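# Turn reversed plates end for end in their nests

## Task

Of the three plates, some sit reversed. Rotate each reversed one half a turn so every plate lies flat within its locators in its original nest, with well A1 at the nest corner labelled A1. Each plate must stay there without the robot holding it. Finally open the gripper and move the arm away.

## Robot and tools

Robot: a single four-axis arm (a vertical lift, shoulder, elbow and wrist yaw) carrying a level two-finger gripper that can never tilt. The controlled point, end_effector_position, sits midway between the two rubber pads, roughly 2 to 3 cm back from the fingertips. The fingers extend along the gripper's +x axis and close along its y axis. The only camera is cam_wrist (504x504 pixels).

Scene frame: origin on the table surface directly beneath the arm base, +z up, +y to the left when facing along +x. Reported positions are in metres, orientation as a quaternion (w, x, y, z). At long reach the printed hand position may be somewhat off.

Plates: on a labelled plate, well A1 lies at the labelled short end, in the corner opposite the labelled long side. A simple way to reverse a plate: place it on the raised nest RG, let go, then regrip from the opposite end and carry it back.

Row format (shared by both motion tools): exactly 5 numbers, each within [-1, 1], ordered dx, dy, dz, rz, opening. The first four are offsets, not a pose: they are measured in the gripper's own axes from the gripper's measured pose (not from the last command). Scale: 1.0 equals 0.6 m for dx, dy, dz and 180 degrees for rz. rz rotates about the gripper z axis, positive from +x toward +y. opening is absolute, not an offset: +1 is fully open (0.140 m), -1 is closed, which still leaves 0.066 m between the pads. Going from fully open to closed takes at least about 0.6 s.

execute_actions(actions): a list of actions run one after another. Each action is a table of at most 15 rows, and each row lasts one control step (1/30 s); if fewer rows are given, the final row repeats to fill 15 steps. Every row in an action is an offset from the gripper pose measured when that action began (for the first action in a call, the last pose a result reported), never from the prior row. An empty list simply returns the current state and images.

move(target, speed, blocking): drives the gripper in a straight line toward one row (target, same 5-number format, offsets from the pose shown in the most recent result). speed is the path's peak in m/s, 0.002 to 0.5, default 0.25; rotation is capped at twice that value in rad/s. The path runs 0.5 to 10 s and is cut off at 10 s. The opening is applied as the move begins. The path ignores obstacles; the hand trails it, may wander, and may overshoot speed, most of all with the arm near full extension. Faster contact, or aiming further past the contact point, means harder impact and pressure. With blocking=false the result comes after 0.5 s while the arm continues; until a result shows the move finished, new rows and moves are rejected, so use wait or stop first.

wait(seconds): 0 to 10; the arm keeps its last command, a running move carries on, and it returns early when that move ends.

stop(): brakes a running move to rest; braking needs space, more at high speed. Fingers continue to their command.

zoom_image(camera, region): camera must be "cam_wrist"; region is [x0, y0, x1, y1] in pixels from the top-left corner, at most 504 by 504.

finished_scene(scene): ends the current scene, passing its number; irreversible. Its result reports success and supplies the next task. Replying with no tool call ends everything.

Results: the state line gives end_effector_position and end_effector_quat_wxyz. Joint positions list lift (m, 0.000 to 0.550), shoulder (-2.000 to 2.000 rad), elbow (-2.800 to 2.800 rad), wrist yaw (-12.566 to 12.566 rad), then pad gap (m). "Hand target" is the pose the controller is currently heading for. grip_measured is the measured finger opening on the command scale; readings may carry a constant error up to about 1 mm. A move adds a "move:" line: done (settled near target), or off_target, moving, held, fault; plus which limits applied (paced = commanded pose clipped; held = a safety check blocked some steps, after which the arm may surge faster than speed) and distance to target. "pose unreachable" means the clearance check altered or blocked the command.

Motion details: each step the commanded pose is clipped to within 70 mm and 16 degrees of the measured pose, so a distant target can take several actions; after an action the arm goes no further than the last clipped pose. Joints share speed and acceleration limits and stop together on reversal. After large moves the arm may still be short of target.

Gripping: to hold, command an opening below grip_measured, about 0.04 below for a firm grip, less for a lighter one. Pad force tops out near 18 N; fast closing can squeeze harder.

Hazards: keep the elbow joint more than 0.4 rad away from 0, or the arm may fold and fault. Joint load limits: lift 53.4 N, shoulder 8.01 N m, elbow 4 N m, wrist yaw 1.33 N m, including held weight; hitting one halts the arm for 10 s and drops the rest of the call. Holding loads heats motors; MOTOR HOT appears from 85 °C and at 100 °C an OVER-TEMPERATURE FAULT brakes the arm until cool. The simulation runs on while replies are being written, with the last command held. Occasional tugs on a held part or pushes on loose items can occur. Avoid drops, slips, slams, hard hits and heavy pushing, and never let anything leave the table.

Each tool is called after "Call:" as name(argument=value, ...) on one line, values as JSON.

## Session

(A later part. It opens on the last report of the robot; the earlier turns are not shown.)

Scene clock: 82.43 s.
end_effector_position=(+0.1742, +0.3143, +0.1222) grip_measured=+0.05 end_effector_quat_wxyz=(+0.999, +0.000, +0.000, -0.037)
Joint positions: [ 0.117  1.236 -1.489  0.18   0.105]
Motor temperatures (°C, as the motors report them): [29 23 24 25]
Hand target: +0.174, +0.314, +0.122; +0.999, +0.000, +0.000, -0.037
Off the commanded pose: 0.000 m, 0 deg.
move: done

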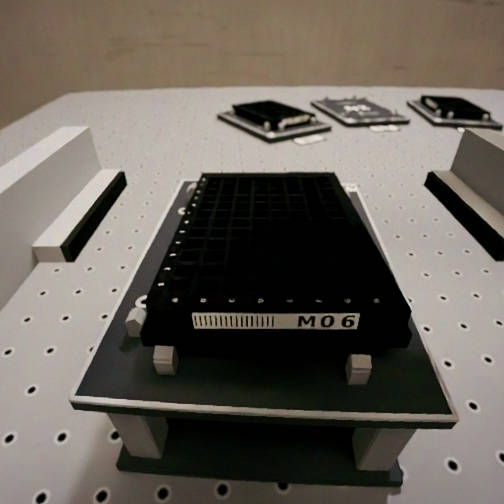

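Call:
move(target=[0.0787,0.0010,0,-0.0098,0.05], speed=0.1)

Scene clock: 85.03 s.
end_effector_position=(+0.2214, +0.3115, +0.1222) grip_measured=+0.05 end_effector_quat_wxyz=(+0.999, +0.000, +0.000, -0.052)
Joint positions: [ 0.117  1.074 -1.414  0.235  0.105]
Motor temperatures (°C, as the motors report them): [30 23 24 25]
Hand target: +0.221, +0.312, +0.122; +0.999, +0.000, +0.000, -0.052
Off the commanded pose: 0.000 m, 0 deg.
move: done

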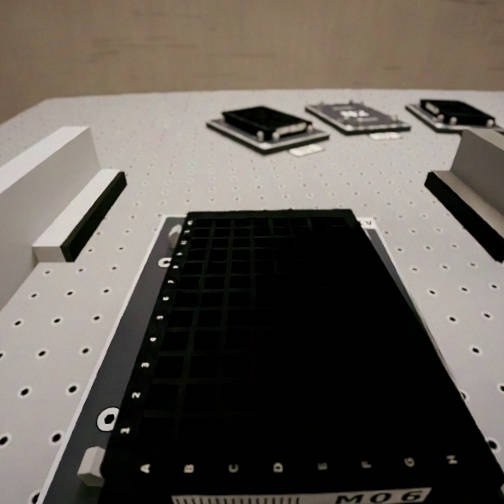

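Call:
zoom_image(camera="cam_wrist", region=[30,190,282,504])

Call:
zoom_image(camera="cam_wrist", region=[252,190,504,504])

Region (30, 190, 282, 504) of cam_wrist's 504x504 image, scaled by 1.605, with more detail than that image has; it fills the left 404 columns of this view, and the rest is white.

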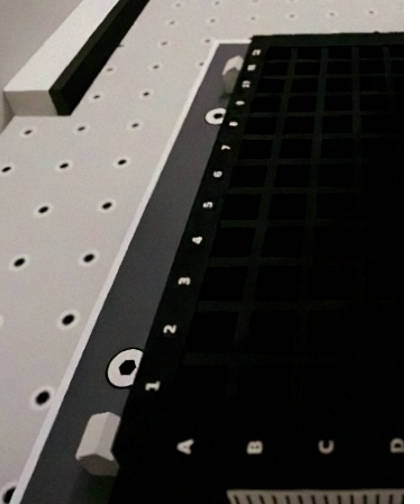

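Region (252, 190, 504, 504) of cam_wrist's 504x504 image, scaled by 1.605, with more detail than that image has; it fills the left 404 columns of this view, and the rest is white.

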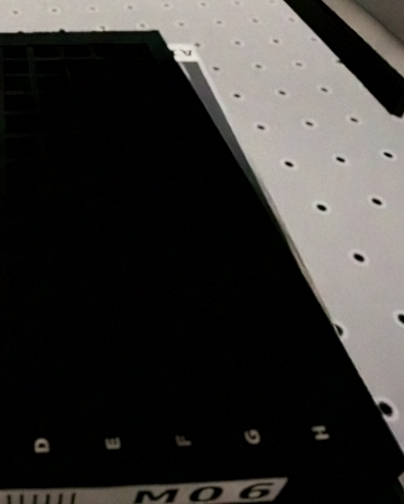

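Call:
move(target=[-0.001,0.0044,0,0.0025,0.05], speed=0.03)

Call:
zoom_image(camera="cam_wrist", region=[30,190,282,504])

Scene clock: 86.70 s.
end_effector_position=(+0.2211, +0.3141, +0.1222) grip_measured=+0.05 end_effector_quat_wxyz=(+0.999, +0.000, +0.000, -0.049)
Joint positions: [ 0.117  1.077 -1.422  0.248  0.105]
Motor temperatures (°C, as the motors report them): [30 23 24 25]
Hand target: +0.221, +0.314, +0.122; +0.999, +0.000, +0.000, -0.048
Off the commanded pose: 0.000 m, 0 deg.
move: done

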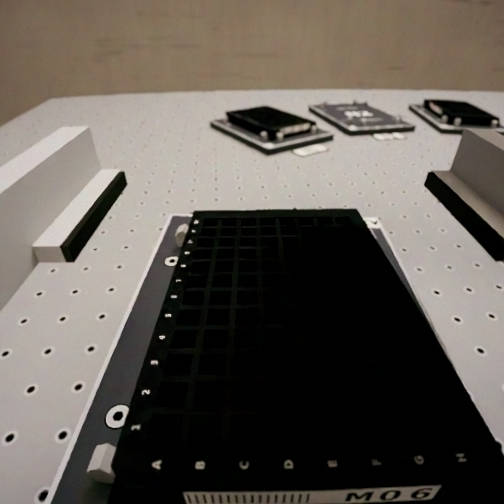

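Region (30, 190, 282, 504) of cam_wrist's 504x504 image, scaled by 1.605, with more detail than that image has; it fills the left 404 columns of this view, and the rest is white.

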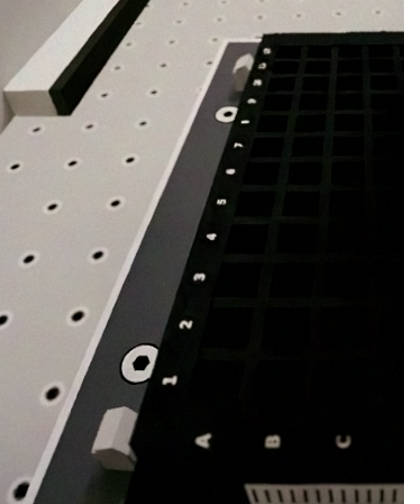

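Call:
move(target=[0,-0.001,-0.055,0,0.05], speed=0.07)

Call:
move(target=[0,0,-0.012,0,0.05], speed=0.02)

Scene clock: 88.07 s.
end_effector_position=(+0.2210, +0.3136, +0.0892) grip_measured=+0.05 end_effector_quat_wxyz=(+0.999, +0.000, +0.000, -0.048)
Joint positions: [ 0.084  1.077 -1.419  0.246  0.105]
Motor temperatures (°C, as the motors report them): [30 23 24 25]
Hand target: +0.221, +0.314, +0.089; +0.999, +0.000, +0.000, -0.049
Off the commanded pose: 0.000 m, 0 deg.
move: done

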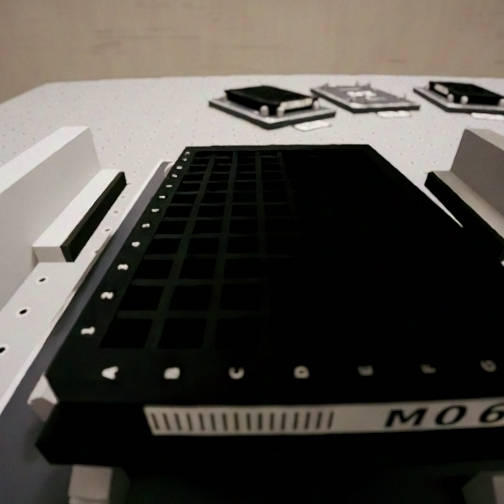

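Scene clock: 88.77 s.
end_effector_position=(+0.2210, +0.3136, +0.0819) grip_measured=+0.05 end_effector_quat_wxyz=(+0.999, +0.000, +0.000, -0.048)
Joint positions: [ 0.077  1.077 -1.419  0.246  0.105]
Motor temperatures (°C, as the motors report them): [30 23 24 25]
Hand target: +0.221, +0.314, +0.082; +0.999, +0.000, +0.000, -0.048
Off the commanded pose: 0.000 m, 0 deg.
move: done

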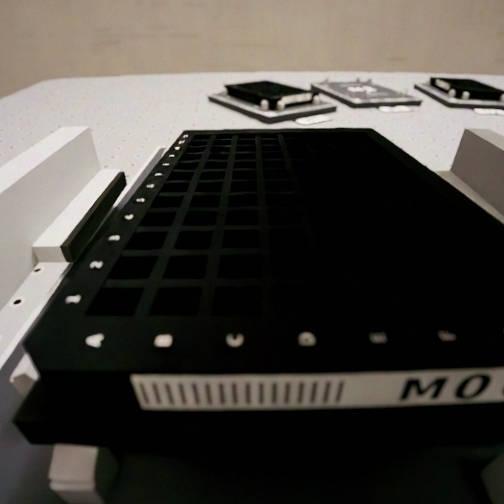

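Call:
execute_actions(actions=[[[0,0,0,0,-0.05],[0,0,0,0,-0.1],[0,0,0,0,-0.15],[0,0,0,0,-0.2],[0,0,0,0,-0.24],[0,0,0,0,-0.27],[0,0,0,0,-0.3],[0,0,0,0,-0.32],[0,0,0,0,-0.34],[0,0,0,0,-0.36],[0,0,0,0,-0.38],[0,0,0,0,-0.4],[0,0,0,0,-0.41],[0,0,0,0,-0.42],[0,0,0,0,-0.43]],[[0,0,0,0,-0.44],[0,0,0,0,-0.44],[0,0,0,0,-0.45],[0,0,0,0,-0.45],[0,0,0,0,-0.46],[0,0,0,0,-0.46],[0,0,0,0,-0.47]]])

Scene clock: 90.00 s.
end_effector_position=(+0.2209, +0.3131, +0.0819) grip_measured=-0.47 end_effector_quat_wxyz=(+0.999, +0.000, +0.000, -0.050)
Joint positions: [ 0.077  1.077 -1.419  0.242  0.086]
Motor temperatures (°C, as the motors report them): [30 23 24 25]
Hand target: +0.221, +0.313, +0.082; +0.999, +0.000, +0.000, -0.050
Off the commanded pose: 0.000 m, 0 deg.

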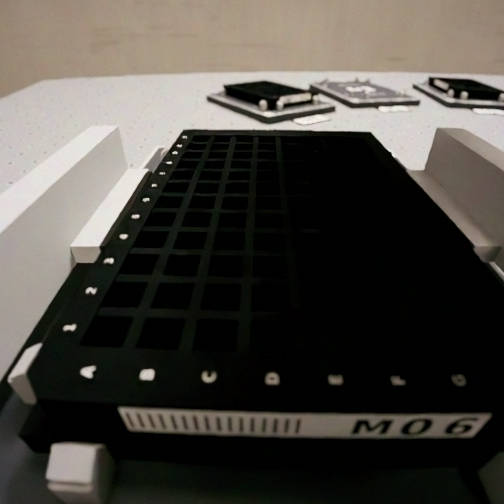

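Call:
execute_actions(actions=[[[0,0,0,0,-0.44],[0,0,0,0,-0.41],[0,0,0,0,-0.38],[0,0,0,0,-0.36],[0,0,-0.001,0,-0.36],[0,0,-0.002,0,-0.36],[0,0,-0.003,0,-0.36],[0,0,-0.004,0,-0.36],[0,0,-0.0048,0,-0.36]]])

Scene clock: 90.83 s.
end_effector_position=(+0.2209, +0.3131, +0.0790) grip_measured=-0.36 end_effector_quat_wxyz=(+0.999, +0.000, +0.000, -0.050)
Joint positions: [ 0.074  1.077 -1.419  0.242  0.09 ]
Motor temperatures (°C, as the motors report them): [30 23 24 25]
Hand target: +0.221, +0.313, +0.079; +0.999, +0.000, +0.000, -0.050
Off the commanded pose: 0.000 m, 0 deg.

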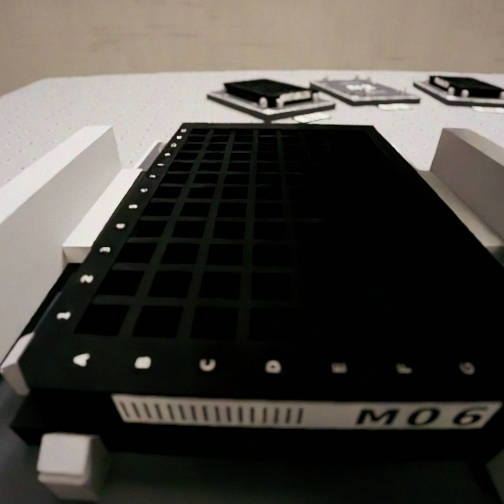

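Call:
execute_actions(actions=[[[0,0,0,0,-0.39],[0,0,0,0,-0.42],[0,0,0,0,-0.44],[0,0,0,0,-0.46],[0,0,0,0,-0.48],[0,0,0,0,-0.5],[0,0,0,0,-0.52],[0,0,0,0,-0.53]]])

Call:
move(target=[0,0,0.04,0,-0.53], speed=0.05)

Scene clock: 91.50 s.
end_effector_position=(+0.2209, +0.3131, +0.0790) grip_measured=-0.49 end_effector_quat_wxyz=(+0.999, +0.000, +0.000, -0.050)
Joint positions: [ 0.074  1.077 -1.419  0.242  0.085]
Motor temperatures (°C, as the motors report them): [30 23 24 25]
Hand target: +0.221, +0.313, +0.079; +0.999, +0.000, +0.000, -0.050
Off the commanded pose: 0.000 m, 0 deg.

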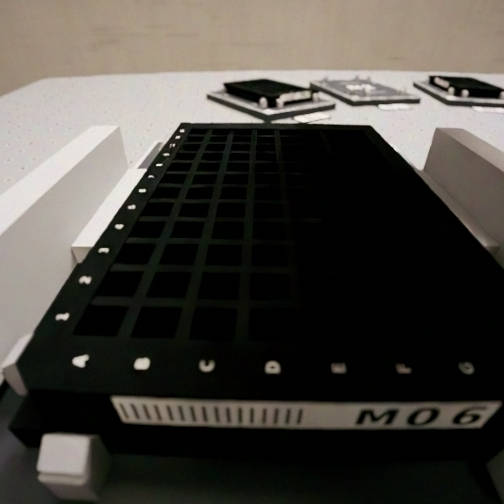

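Scene clock: 92.20 s.
end_effector_position=(+0.2209, +0.3131, +0.1030) grip_measured=-0.49 end_effector_quat_wxyz=(+0.999, +0.000, +0.000, -0.050)
Joint positions: [ 0.098  1.077 -1.419  0.242  0.085]
Motor temperatures (°C, as the motors report them): [30 23 24 25]
Hand target: +0.221, +0.313, +0.103; +0.999, +0.000, +0.000, -0.050
Off the commanded pose: 0.000 m, 0 deg.
move: done

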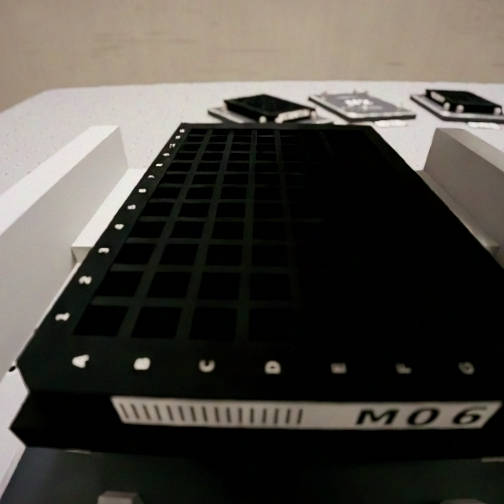

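Call:
move(target=[0.8603,-0.2925,-0.02,0.095,-0.53], speed=0.25)

Scene clock: 95.13 s.
end_effector_position=(+0.7177, +0.0873, +0.0911) grip_measured=-0.49 end_effector_quat_wxyz=(+0.995, +0.000, +0.000, +0.099)
Joint positions: [ 0.086 -0.459 -1.81   2.467  0.085]
Motor temperatures (°C, as the motors report them): [30 23 24 25]
Hand target: +0.718, +0.087, +0.091; +0.995, +0.000, +0.000, +0.099
Off the commanded pose: 0.001 m, 0 deg.
move: done

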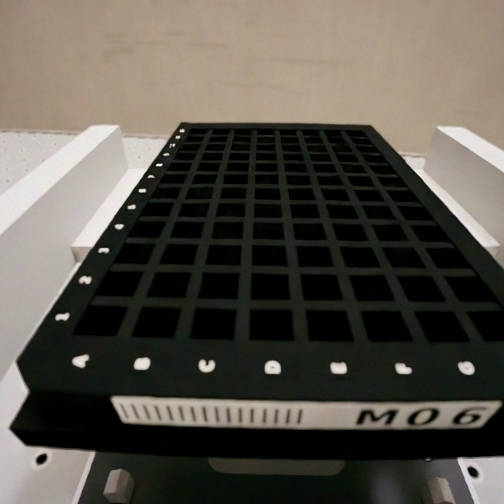

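Call:
move(target=[-0.0012,-0.0003,-0.075,0,-0.53], speed=0.07)

Scene clock: 96.40 s.
end_effector_position=(+0.7170, +0.0871, +0.0460) grip_measured=-0.49 end_effector_quat_wxyz=(+0.995, +0.000, +0.000, +0.099)
Joint positions: [ 0.041 -0.461 -1.806  2.466  0.085]
Motor temperatures (°C, as the motors report them): [30 23 24 25]
Hand target: +0.717, +0.087, +0.046; +0.995, +0.000, +0.000, +0.099
Off the commanded pose: 0.000 m, 0 deg.
move: done

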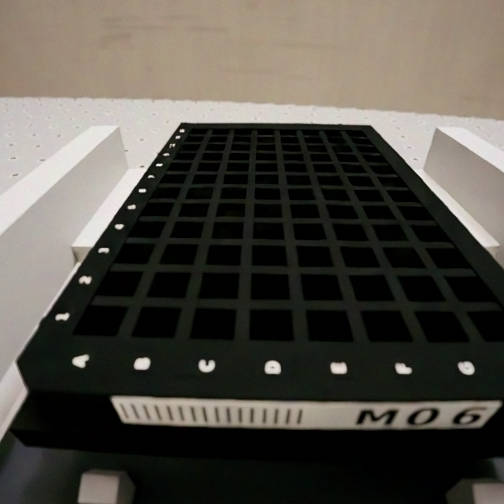

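Call:
move(target=[0,0,-0.013,0,-0.53], speed=0.01)

Scene clock: 97.53 s.
end_effector_position=(+0.7170, +0.0871, +0.0382) grip_measured=-0.49 end_effector_quat_wxyz=(+0.995, +0.000, +0.000, +0.099)
Joint positions: [ 0.033 -0.461 -1.806  2.466  0.085]
Motor temperatures (°C, as the motors report them): [30 23 24 25]
Hand target: +0.717, +0.087, +0.038; +0.995, +0.000, +0.000, +0.099
Off the commanded pose: 0.000 m, 0 deg.
move: done

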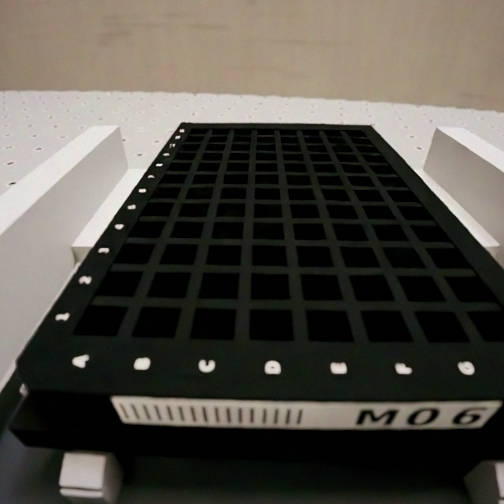

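No tilt. Continue.

Call:
move(target=[0,0,-0.007,0,-0.53], speed=0.007)

Scene clock: 98.47 s.
end_effector_position=(+0.7170, +0.0870, +0.0340) grip_measured=-0.49 end_effector_quat_wxyz=(+0.995, +0.000, +0.000, +0.099)
Joint positions: [ 0.029 -0.461 -1.806  2.465  0.085]
Motor temperatures (°C, as the motors report them): [30 23 24 25]
Hand target: +0.717, +0.087, +0.034; +0.995, +0.000, +0.000, +0.099
Off the commanded pose: 0.000 m, 0 deg.
move: done

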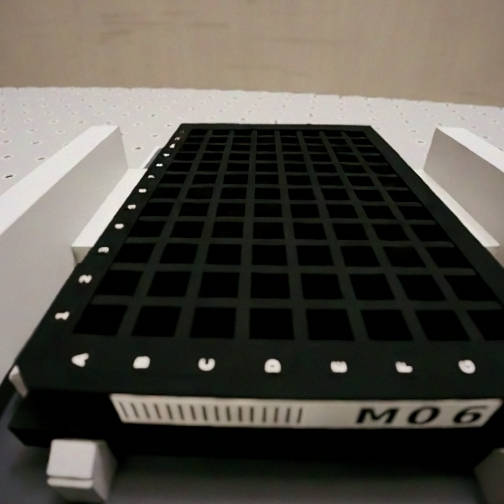

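Call:
move(target=[0,0,-0.0045,0,-0.53], speed=0.005)

Call:
execute_actions(actions=[[[0,0,0,0,-0.49],[0,0,0,0,-0.47],[0,0,0,0,-0.45],[0,0,0,0,-0.42],[0,0,0,0,-0.38],[0,0,0,0,-0.3],[0,0,0,0,-0.2],[0,0,0,0,-0.1],[0,0,0,0,0.05]]])

Scene clock: 99.43 s.
end_effector_position=(+0.7171, +0.0869, +0.0313) grip_measured=-0.49 end_effector_quat_wxyz=(+0.995, +0.000, +0.000, +0.099)
Joint positions: [ 0.026 -0.461 -1.807  2.465  0.085]
Motor temperatures (°C, as the motors report them): [30 23 24 25]
Hand target: +0.717, +0.087, +0.031; +0.995, +0.000, +0.000, +0.099
Off the commanded pose: 0.000 m, 0 deg.
move: done

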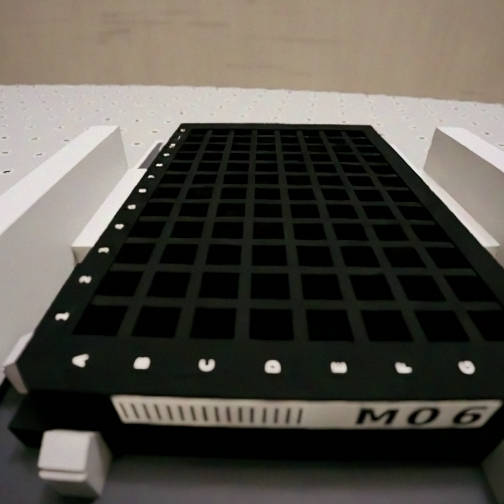

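Scene clock: 99.93 s.
end_effector_position=(+0.7171, +0.0869, +0.0313) grip_measured=+0.05 end_effector_quat_wxyz=(+0.995, +0.000, +0.000, +0.099)
Joint positions: [ 0.026 -0.461 -1.807  2.465  0.105]
Motor temperatures (°C, as the motors report them): [30 23 24 25]
Hand target: +0.717, +0.087, +0.031; +0.995, +0.000, +0.000, +0.099
Off the commanded pose: 0.000 m, 0 deg.

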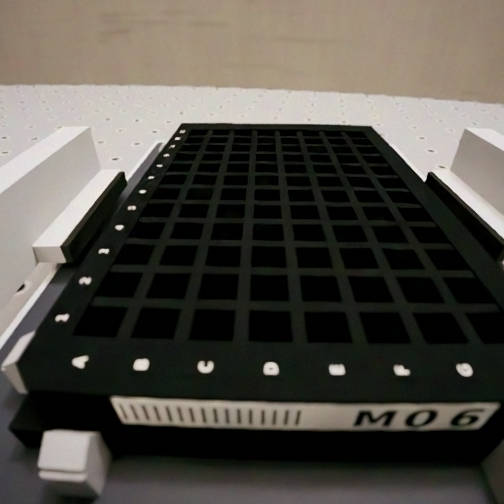

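Call:
move(target=[0,0,0.0795,0,0.05], speed=0.1)

Scene clock: 100.80 s.
end_effector_position=(+0.7171, +0.0869, +0.0791) grip_measured=+0.05 end_effector_quat_wxyz=(+0.995, +0.000, +0.000, +0.099)
Joint positions: [ 0.074 -0.461 -1.807  2.465  0.105]
Motor temperatures (°C, as the motors report them): [30 23 24 25]
Hand target: +0.717, +0.087, +0.079; +0.995, +0.000, +0.000, +0.099
Off the commanded pose: 0.000 m, 0 deg.
move: done

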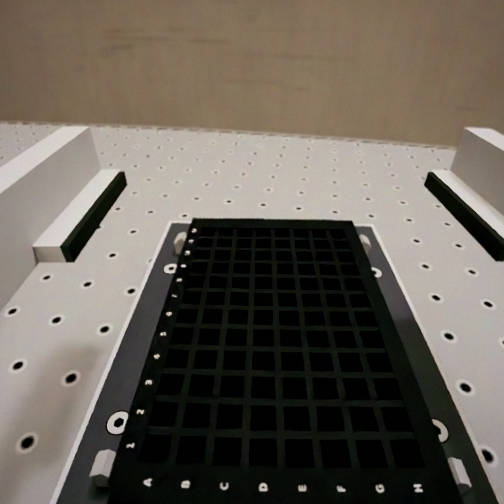

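Call:
move(target=[-0.0605,-0.3005,0,-0.1204,0.05], speed=0.2)

Scene clock: 102.30 s.
end_effector_position=(+0.7170, -0.0973, +0.0791) grip_measured=+0.05 end_effector_quat_wxyz=(+0.996, +0.000, +0.000, -0.091)
Joint positions: [ 0.074 -0.779 -1.816  2.414  0.105]
Motor temperatures (°C, as the motors report them): [30 23 24 25]
Hand target: +0.717, -0.097, +0.079; +0.996, +0.000, +0.000, -0.090
Off the commanded pose: 0.000 m, 0 deg.
move: done

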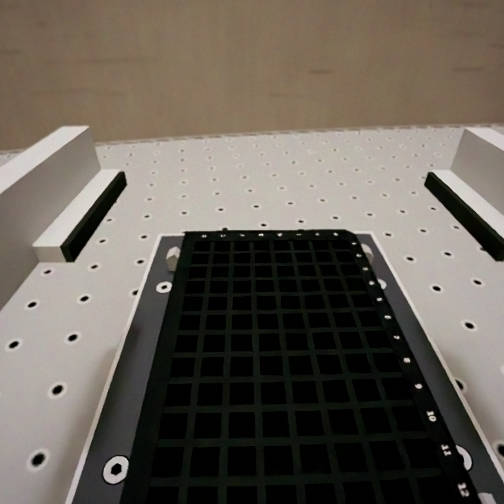

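Call:
move(target=[-0.02,-0.0004,0,0.013,0.05], speed=0.05)

Scene clock: 103.57 s.
end_effector_position=(+0.7052, -0.0954, +0.0791) grip_measured=+0.05 end_effector_quat_wxyz=(+0.998, +0.000, +0.000, -0.070)
Joint positions: [ 0.074 -0.826 -1.743  2.428  0.105]
Motor temperatures (°C, as the motors report them): [30 23 24 25]
Hand target: +0.705, -0.095, +0.079; +0.998, +0.000, +0.000, -0.070
Off the commanded pose: 0.000 m, 0 deg.
move: done

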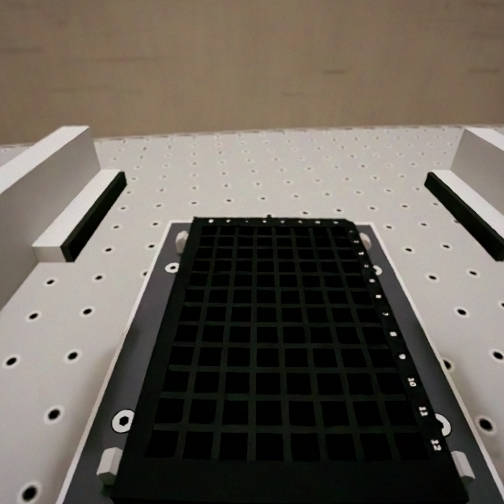

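Call:
zoom_image(camera="cam_wrist", region=[80,200,500,504])

Region (80, 200, 500, 504) of cam_wrist's 504x504 image, scaled by 1.200, with more detail than that image has; it fills the top 365 rows of this view, and the rest is white.

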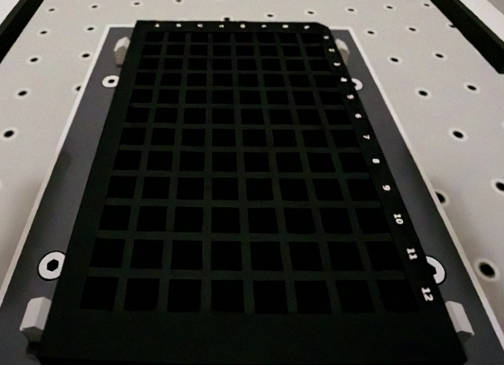

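Call:
move(target=[0.0006,-0.0005,-0.06,0.0015,0.05], speed=0.07)

Call:
move(target=[0,0,-0.0198,0,0.05], speed=0.02)

Scene clock: 104.73 s.
end_effector_position=(+0.7055, -0.0957, +0.0430) grip_measured=+0.05 end_effector_quat_wxyz=(+0.998, +0.000, +0.000, -0.068)
Joint positions: [ 0.038 -0.827 -1.746  2.437  0.105]
Motor temperatures (°C, as the motors report them): [30 23 24 25]
Hand target: +0.706, -0.096, +0.043; +0.998, +0.000, +0.000, -0.068
Off the commanded pose: 0.000 m, 0 deg.
move: done

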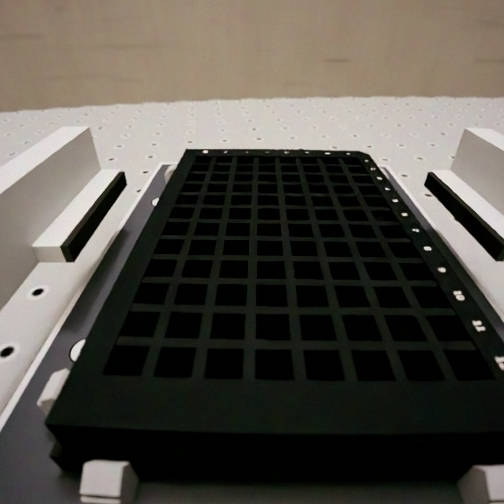

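Scene clock: 105.57 s.
end_effector_position=(+0.7055, -0.0957, +0.0311) grip_measured=+0.05 end_effector_quat_wxyz=(+0.998, +0.000, +0.000, -0.068)
Joint positions: [ 0.026 -0.827 -1.746  2.437  0.105]
Motor temperatures (°C, as the motors report them): [30 23 24 25]
Hand target: +0.706, -0.096, +0.031; +0.998, +0.000, +0.000, -0.068
Off the commanded pose: 0.000 m, 0 deg.
move: done

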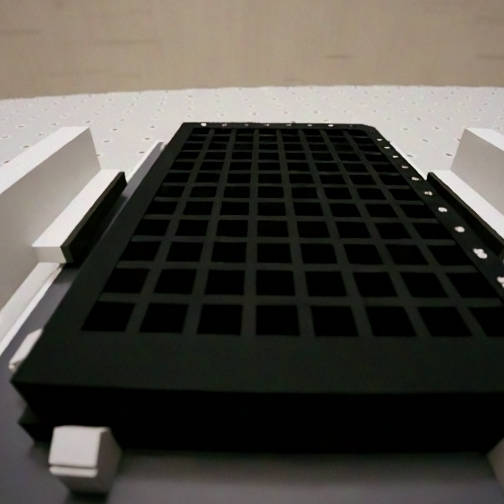

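Call:
move(target=[0.0013,-0.0012,0,0,0.05], speed=0.01)

Scene clock: 106.70 s.
end_effector_position=(+0.7062, -0.0966, +0.0311) grip_measured=+0.05 end_effector_quat_wxyz=(+0.998, +0.000, +0.000, -0.068)
Joint positions: [ 0.026 -0.827 -1.751  2.441  0.105]
Motor temperatures (°C, as the motors report them): [30 23 24 25]
Hand target: +0.706, -0.097, +0.031; +0.998, +0.000, +0.000, -0.068
Off the commanded pose: 0.000 m, 0 deg.
move: done

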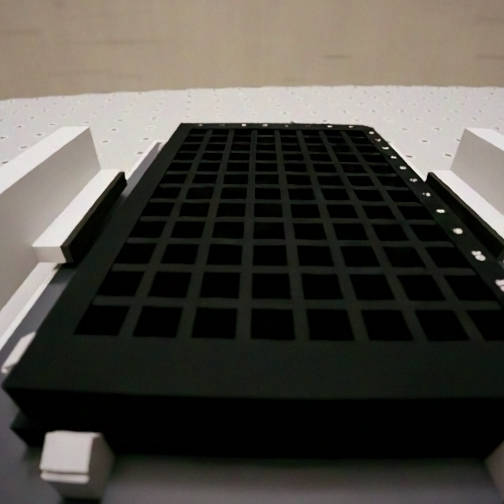

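Matches reference now. Grip.

Call:
execute_actions(actions=[[[0,0,0,0,-0.1],[0,0,0,0,-0.2],[0,0,0,0,-0.28],[0,0,0,0,-0.34],[0,0,0,0,-0.39],[0,0,0,0,-0.43],[0,0,0,0,-0.46],[0,0,0,0,-0.48],[0,0,0,0,-0.5],[0,0,0,0,-0.52],[0,0,0,0,-0.53]]])

Call:
move(target=[0,0,0.11,0,-0.53], speed=0.08)

Scene clock: 107.40 s.
end_effector_position=(+0.7062, -0.0966, +0.0311) grip_measured=-0.49 end_effector_quat_wxyz=(+0.998, +0.000, +0.000, -0.068)
Joint positions: [ 0.026 -0.827 -1.751  2.441  0.085]
Motor temperatures (°C, as the motors report them): [30 23 24 25]
Hand target: +0.706, -0.097, +0.031; +0.998, +0.000, +0.000, -0.068
Off the commanded pose: 0.000 m, 0 deg.

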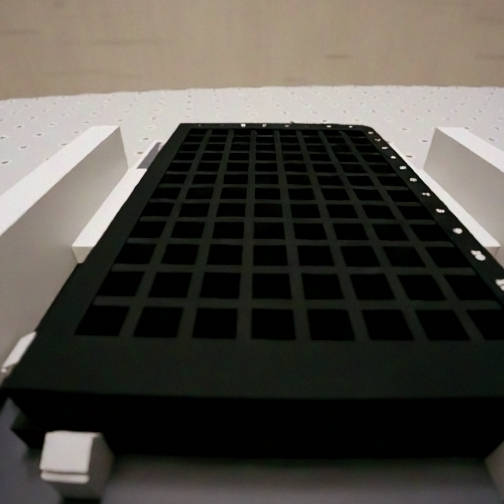

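Scene clock: 108.50 s.
end_effector_position=(+0.7062, -0.0966, +0.0971) grip_measured=-0.49 end_effector_quat_wxyz=(+0.998, +0.000, +0.000, -0.068)
Joint positions: [ 0.092 -0.827 -1.751  2.441  0.085]
Motor temperatures (°C, as the motors report them): [30 23 24 25]
Hand target: +0.706, -0.097, +0.097; +0.998, +0.000, +0.000, -0.068
Off the commanded pose: 0.000 m, 0 deg.
move: done

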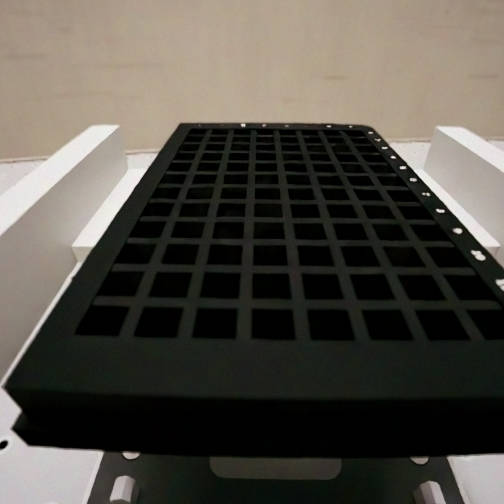

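Call:
move(target=[-0.894,0.5668,0.012,0.0115,-0.53], speed=0.22)

Scene clock: 112.90 s.
end_effector_position=(+0.2202, +0.3129, +0.1043) grip_measured=-0.49 end_effector_quat_wxyz=(+0.999, +0.000, +0.000, -0.050)
Joint positions: [ 0.099  1.079 -1.419  0.24   0.085]
Motor temperatures (°C, as the motors report them): [30 23 24 25]
Hand target: +0.220, +0.313, +0.104; +0.999, +0.000, +0.000, -0.050
Off the commanded pose: 0.001 m, 0 deg.
move: done

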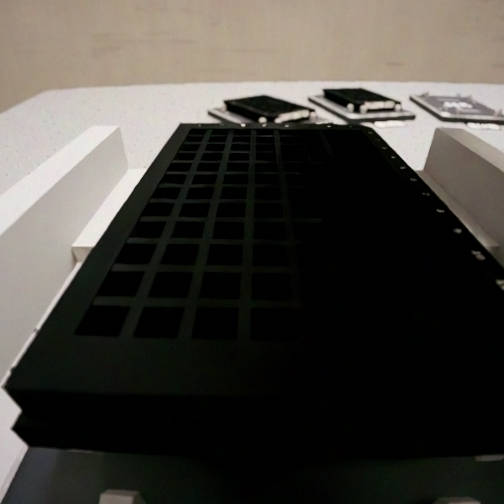

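Call:
move(target=[0.0011,0.0004,-0.019,0,-0.53], speed=0.04)

Call:
move(target=[0,0,-0.013,0,-0.53], speed=0.009)

Scene clock: 113.80 s.
end_effector_position=(+0.2208, +0.3130, +0.0928) grip_measured=-0.49 end_effector_quat_wxyz=(+0.999, +0.000, +0.000, -0.050)
Joint positions: [ 0.088  1.077 -1.419  0.241  0.085]
Motor temperatures (°C, as the motors report them): [30 23 24 25]
Hand target: +0.221, +0.313, +0.093; +0.999, +0.000, +0.000, -0.050
Off the commanded pose: 0.000 m, 0 deg.
move: done

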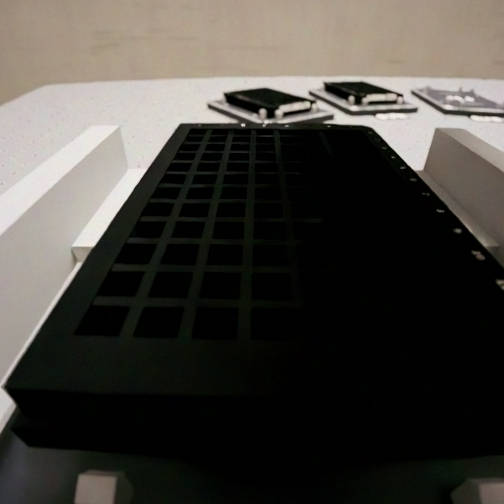

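Scene clock: 114.90 s.
end_effector_position=(+0.2208, +0.3129, +0.0850) grip_measured=-0.49 end_effector_quat_wxyz=(+0.999, +0.000, +0.000, -0.050)
Joint positions: [ 0.08   1.077 -1.419  0.241  0.085]
Motor temperatures (°C, as the motors report them): [30 23 24 25]
Hand target: +0.221, +0.313, +0.085; +0.999, +0.000, +0.000, -0.050
Off the commanded pose: 0.000 m, 0 deg.
move: done

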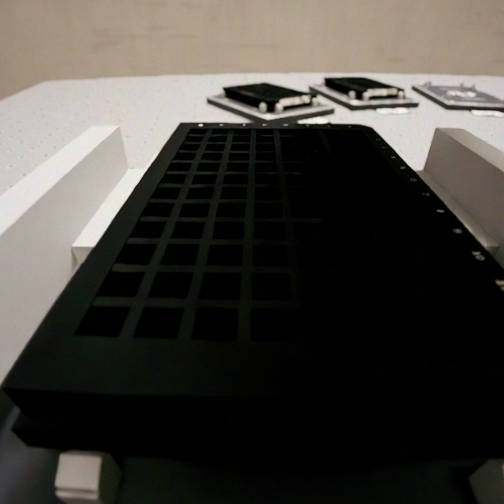

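No tilt so far. Continue.

Call:
move(target=[0,0,-0.0055,0,-0.53], speed=0.006)

Scene clock: 115.80 s.
end_effector_position=(+0.2208, +0.3129, +0.0817) grip_measured=-0.49 end_effector_quat_wxyz=(+0.999, +0.000, +0.000, -0.051)
Joint positions: [ 0.077  1.077 -1.419  0.241  0.085]
Motor temperatures (°C, as the motors report them): [30 23 24 25]
Hand target: +0.221, +0.313, +0.082; +0.999, +0.000, +0.000, -0.050
Off the commanded pose: 0.000 m, 0 deg.
move: done

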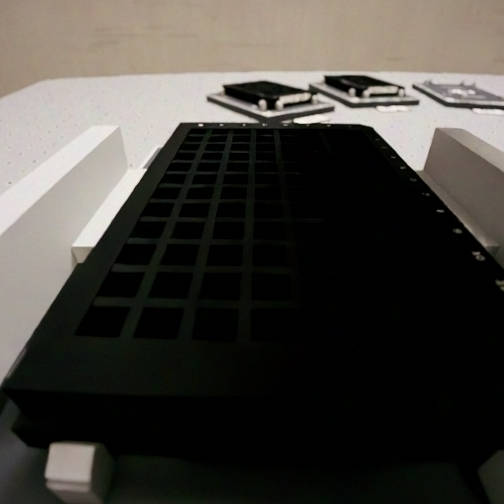

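Call:
move(target=[0,0,-0.0043,0,-0.53], speed=0.005)

Call:
execute_actions(actions=[[[0,0,0,0,-0.49],[0,0,0,0,-0.47],[0,0,0,0,-0.45],[0,0,0,0,-0.42],[0,0,0,0,-0.38],[0,0,0,0,-0.3],[0,0,0,0,-0.2],[0,0,0,0,-0.1],[0,0,0,0,0.05]]])

Call:
move(target=[0,0,0.068,0,0.05], speed=0.1)

Scene clock: 116.77 s.
end_effector_position=(+0.2208, +0.3129, +0.0792) grip_measured=-0.49 end_effector_quat_wxyz=(+0.999, +0.000, +0.000, -0.051)
Joint positions: [ 0.074  1.077 -1.419  0.241  0.085]
Motor temperatures (°C, as the motors report them): [30 23 24 25]
Hand target: +0.221, +0.313, +0.079; +0.999, +0.000, +0.000, -0.051
Off the commanded pose: 0.000 m, 0 deg.
move: done

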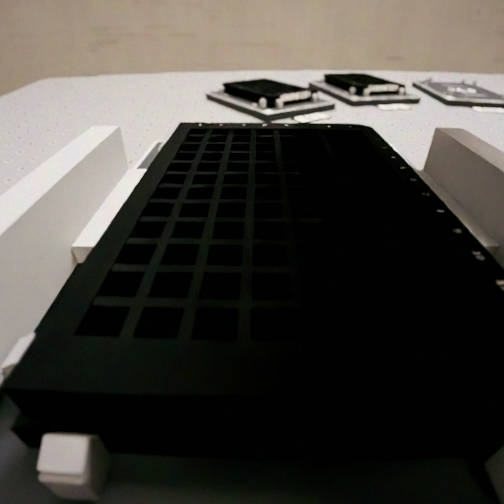

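Scene clock: 117.27 s.
end_effector_position=(+0.2208, +0.3129, +0.0792) grip_measured=+0.05 end_effector_quat_wxyz=(+0.999, +0.000, +0.000, -0.051)
Joint positions: [ 0.074  1.077 -1.419  0.241  0.105]
Motor temperatures (°C, as the motors report them): [30 23 24 25]
Hand target: +0.221, +0.313, +0.079; +0.999, +0.000, +0.000, -0.051
Off the commanded pose: 0.000 m, 0 deg.

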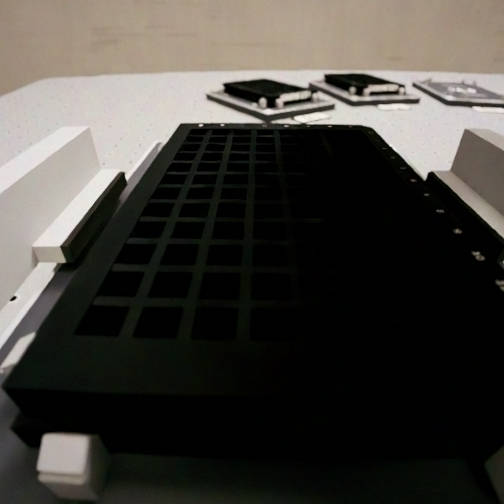

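Scene clock: 118.00 s.
end_effector_position=(+0.2208, +0.3129, +0.1200) grip_measured=+0.05 end_effector_quat_wxyz=(+0.999, +0.000, +0.000, -0.051)
Joint positions: [ 0.115  1.077 -1.419  0.241  0.105]
Motor temperatures (°C, as the motors report them): [30 23 24 25]
Hand target: +0.221, +0.313, +0.120; +0.999, +0.000, +0.000, -0.051
Off the commanded pose: 0.000 m, 0 deg.
move: done

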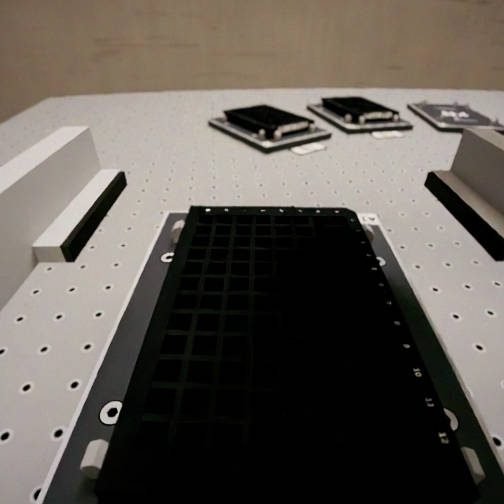

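Call:
move(target=[0,0,0,0.998,0.05], speed=0.4)

Scene clock: 122.63 s.
end_effector_position=(+0.2209, +0.3133, +0.1200) grip_measured=+0.05 end_effector_quat_wxyz=(+0.054, +0.000, +0.000, +0.999)
Joint positions: [ 0.115  0.267 -1.476  4.243  0.105]
Motor temperatures (°C, as the motors report them): [30 23 24 25]
Hand target: +0.221, +0.313, +0.120; +0.054, +0.000, +0.000, +0.999
Off the commanded pose: 0.000 m, 0 deg.
move: done

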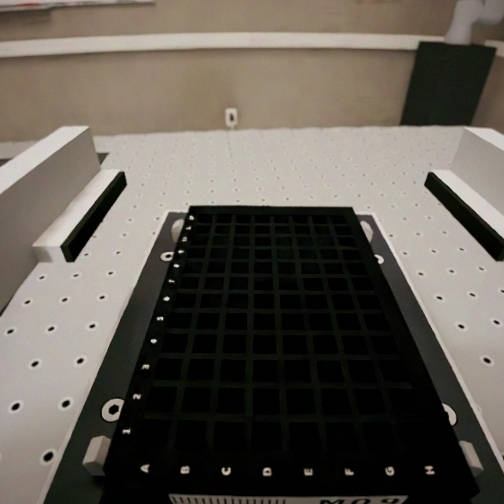

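Call:
zoom_image(camera="cam_wrist", region=[70,190,500,504])

Region (70, 190, 500, 504) of cam_wrist's 504x504 image, scaled by 1.172, with more detail than that image has; it fills the top 368 rows of this view, and the rest is white.

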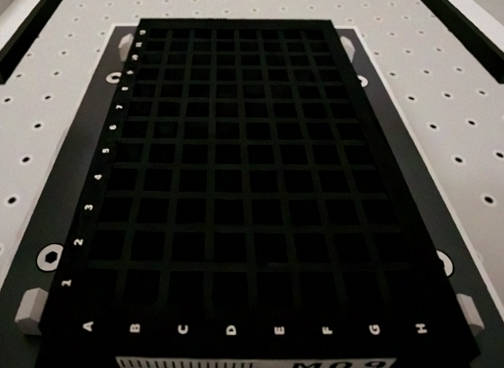

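Call:
move(target=[0,0,-0.052,0,0.05], speed=0.08)

Call:
move(target=[0,0,-0.0163,0,0.05], speed=0.02)

Scene clock: 123.73 s.
end_effector_position=(+0.2209, +0.3133, +0.0888) grip_measured=+0.05 end_effector_quat_wxyz=(+0.054, +0.000, +0.000, +0.999)
Joint positions: [ 0.084  0.267 -1.475  4.243  0.105]
Motor temperatures (°C, as the motors report them): [30 23 24 25]
Hand target: +0.221, +0.313, +0.089; +0.054, +0.000, +0.000, +0.999
Off the commanded pose: 0.000 m, 0 deg.
move: done

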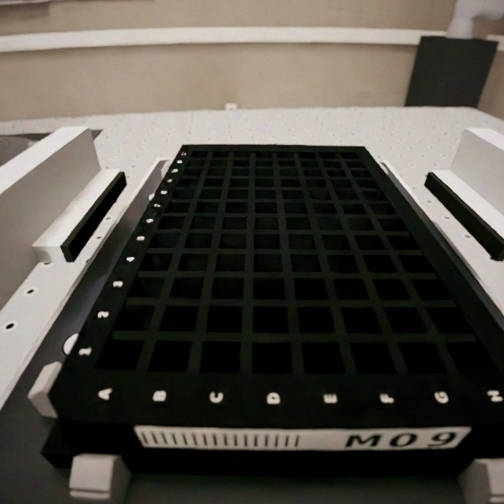

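Scene clock: 124.43 s.
end_effector_position=(+0.2209, +0.3133, +0.0790) grip_measured=+0.05 end_effector_quat_wxyz=(+0.054, +0.000, +0.000, +0.999)
Joint positions: [ 0.074  0.267 -1.475  4.243  0.105]
Motor temperatures (°C, as the motors report them): [30 23 24 25]
Hand target: +0.221, +0.313, +0.079; +0.054, +0.000, +0.000, +0.999
Off the commanded pose: 0.000 m, 0 deg.
move: done

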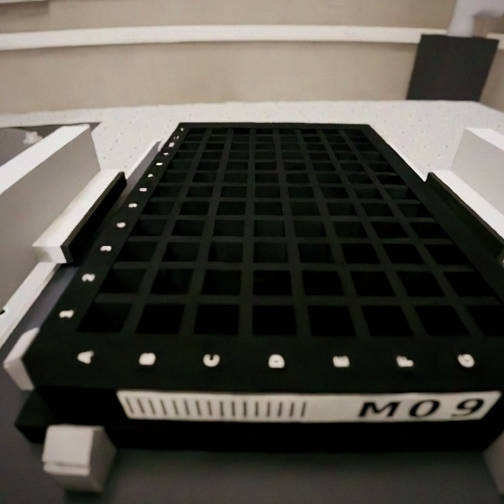

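Call:
move(target=[0.0014,-0.0009,0,0,0.05], speed=0.01)

Scene clock: 125.37 s.
end_effector_position=(+0.2201, +0.3138, +0.0790) grip_measured=+0.05 end_effector_quat_wxyz=(+0.054, +0.000, +0.000, +0.999)
Joint positions: [ 0.074  0.27  -1.476  4.241  0.105]
Motor temperatures (°C, as the motors report them): [30 23 24 25]
Hand target: +0.220, +0.314, +0.079; +0.054, +0.000, +0.000, +0.999
Off the commanded pose: 0.000 m, 0 deg.
move: done

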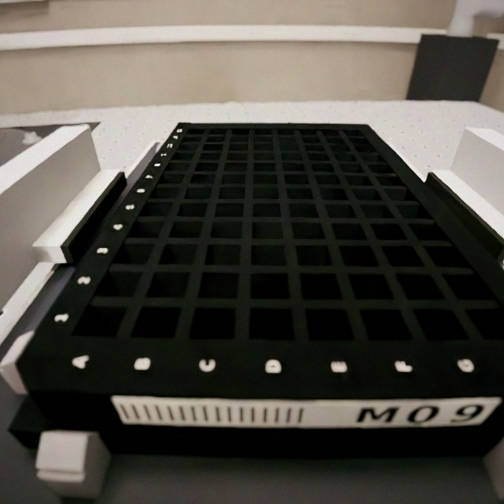

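Matches reference. Grip and lift.

Call:
execute_actions(actions=[[[0,0,0,0,-0.1],[0,0,0,0,-0.2],[0,0,0,0,-0.28],[0,0,0,0,-0.34],[0,0,0,0,-0.39],[0,0,0,0,-0.43],[0,0,0,0,-0.46],[0,0,0,0,-0.48],[0,0,0,0,-0.5],[0,0,0,0,-0.52],[0,0,0,0,-0.53]]])

Call:
move(target=[0,0,0.04,0,-0.53], speed=0.06)

Scene clock: 126.07 s.
end_effector_position=(+0.2201, +0.3135, +0.0790) grip_measured=-0.49 end_effector_quat_wxyz=(+0.053, +0.000, +0.000, +0.999)
Joint positions: [ 0.074  0.269 -1.475  4.242  0.085]
Motor temperatures (°C, as the motors report them): [30 23 24 25]
Hand target: +0.220, +0.314, +0.079; +0.054, +0.000, +0.000, +0.999
Off the commanded pose: 0.000 m, 0 deg.

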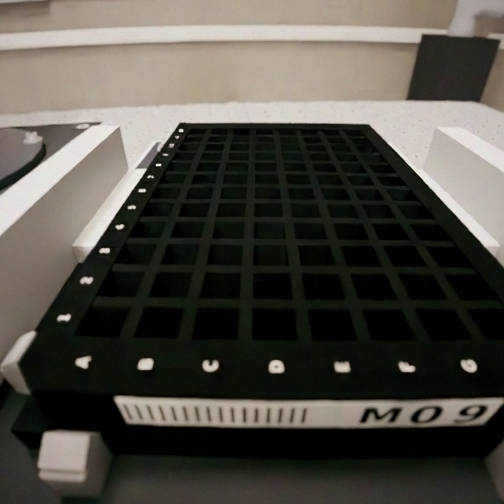

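Scene clock: 126.77 s.
end_effector_position=(+0.2201, +0.3134, +0.1030) grip_measured=-0.49 end_effector_quat_wxyz=(+0.053, +0.000, +0.000, +0.999)
Joint positions: [ 0.098  0.269 -1.475  4.242  0.085]
Motor temperatures (°C, as the motors report them): [30 23 24 25]
Hand target: +0.220, +0.313, +0.103; +0.053, +0.000, +0.000, +0.999
Off the commanded pose: 0.000 m, 0 deg.
move: done

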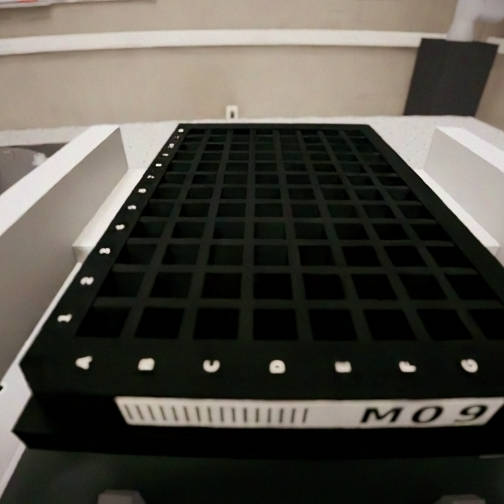

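Call:
move(target=[-0.878,0.5937,-0.01,-0.99,-0.53], speed=0.35)

Scene clock: 132.27 s.
end_effector_position=(+0.7071, -0.0960, +0.0970) grip_measured=-0.49 end_effector_quat_wxyz=(+0.999, +0.000, +0.000, -0.037)
Joint positions: [ 0.092 -0.842 -1.761  2.529  0.085]
Motor temperatures (°C, as the motors report them): [30 23 24 25]
Hand target: +0.707, -0.096, +0.097; +0.999, +0.000, +0.000, -0.037
Off the commanded pose: 0.001 m, 0 deg.
move: done

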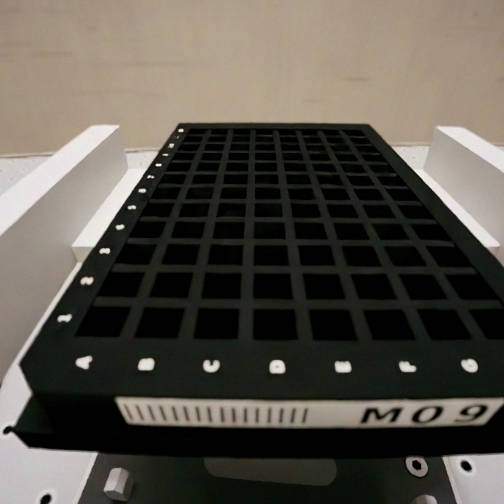

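Call:
move(target=[-0.0014,-0.0006,-0.01,-0.0197,-0.53], speed=0.05)

Scene clock: 133.30 s.
end_effector_position=(+0.7062, -0.0964, +0.0910) grip_measured=-0.49 end_effector_quat_wxyz=(+0.998, +0.000, +0.000, -0.068)
Joint positions: [ 0.086 -0.826 -1.751  2.441  0.085]
Motor temperatures (°C, as the motors report them): [30 23 24 25]
Hand target: +0.706, -0.096, +0.091; +0.998, +0.000, +0.000, -0.068
Off the commanded pose: 0.000 m, 0 deg.
move: done

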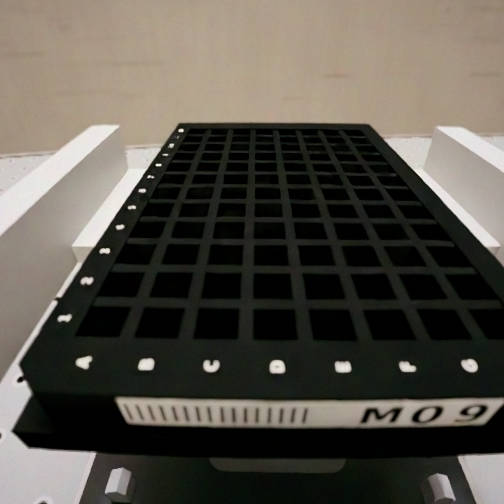

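Call:
move(target=[0,0,-0.075,0,-0.53], speed=0.07)

Call:
move(target=[0,0,-0.013,0,-0.53], speed=0.01)

Scene clock: 134.37 s.
end_effector_position=(+0.7062, -0.0963, +0.0460) grip_measured=-0.49 end_effector_quat_wxyz=(+0.998, +0.000, +0.000, -0.068)
Joint positions: [ 0.041 -0.826 -1.751  2.441  0.085]
Motor temperatures (°C, as the motors report them): [30 23 24 25]
Hand target: +0.706, -0.096, +0.046; +0.998, +0.000, +0.000, -0.068
Off the commanded pose: 0.000 m, 0 deg.
move: done

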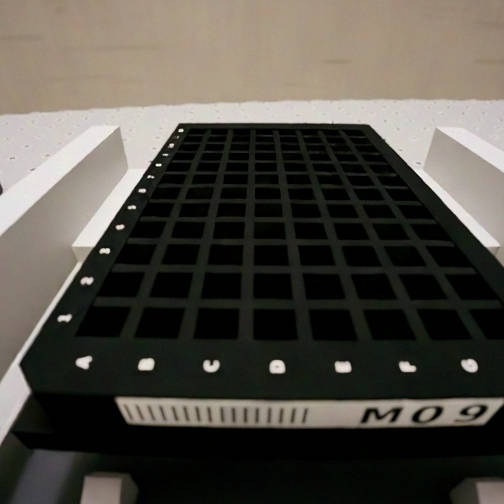

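Scene clock: 135.37 s.
end_effector_position=(+0.7062, -0.0964, +0.0382) grip_measured=-0.49 end_effector_quat_wxyz=(+0.998, +0.000, +0.000, -0.068)
Joint positions: [ 0.033 -0.826 -1.751  2.441  0.085]
Motor temperatures (°C, as the motors report them): [30 23 24 25]
Hand target: +0.706, -0.096, +0.038; +0.998, +0.000, +0.000, -0.068
Off the commanded pose: 0.000 m, 0 deg.
move: done

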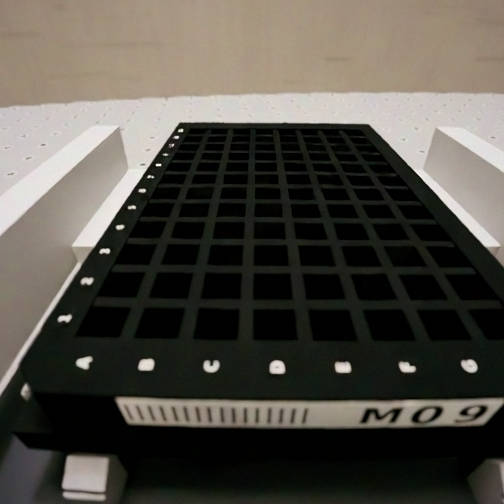

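Call:
move(target=[0,0,-0.007,0,-0.53], speed=0.007)

Scene clock: 136.30 s.
end_effector_position=(+0.7062, -0.0967, +0.0340) grip_measured=-0.49 end_effector_quat_wxyz=(+0.998, +0.000, +0.000, -0.068)
Joint positions: [ 0.029 -0.826 -1.751  2.44   0.085]
Motor temperatures (°C, as the motors report them): [30 23 24 25]
Hand target: +0.706, -0.096, +0.034; +0.998, +0.000, +0.000, -0.068
Off the commanded pose: 0.000 m, 0 deg.
move: done

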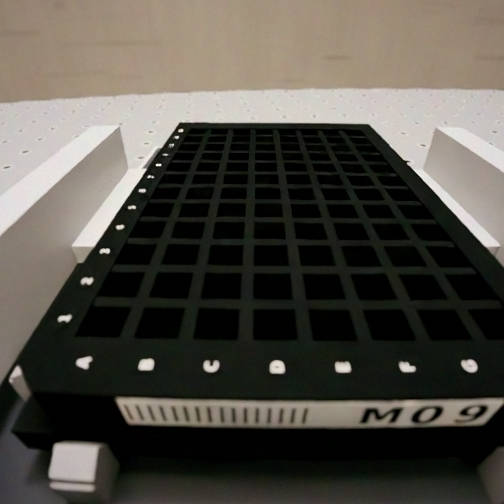

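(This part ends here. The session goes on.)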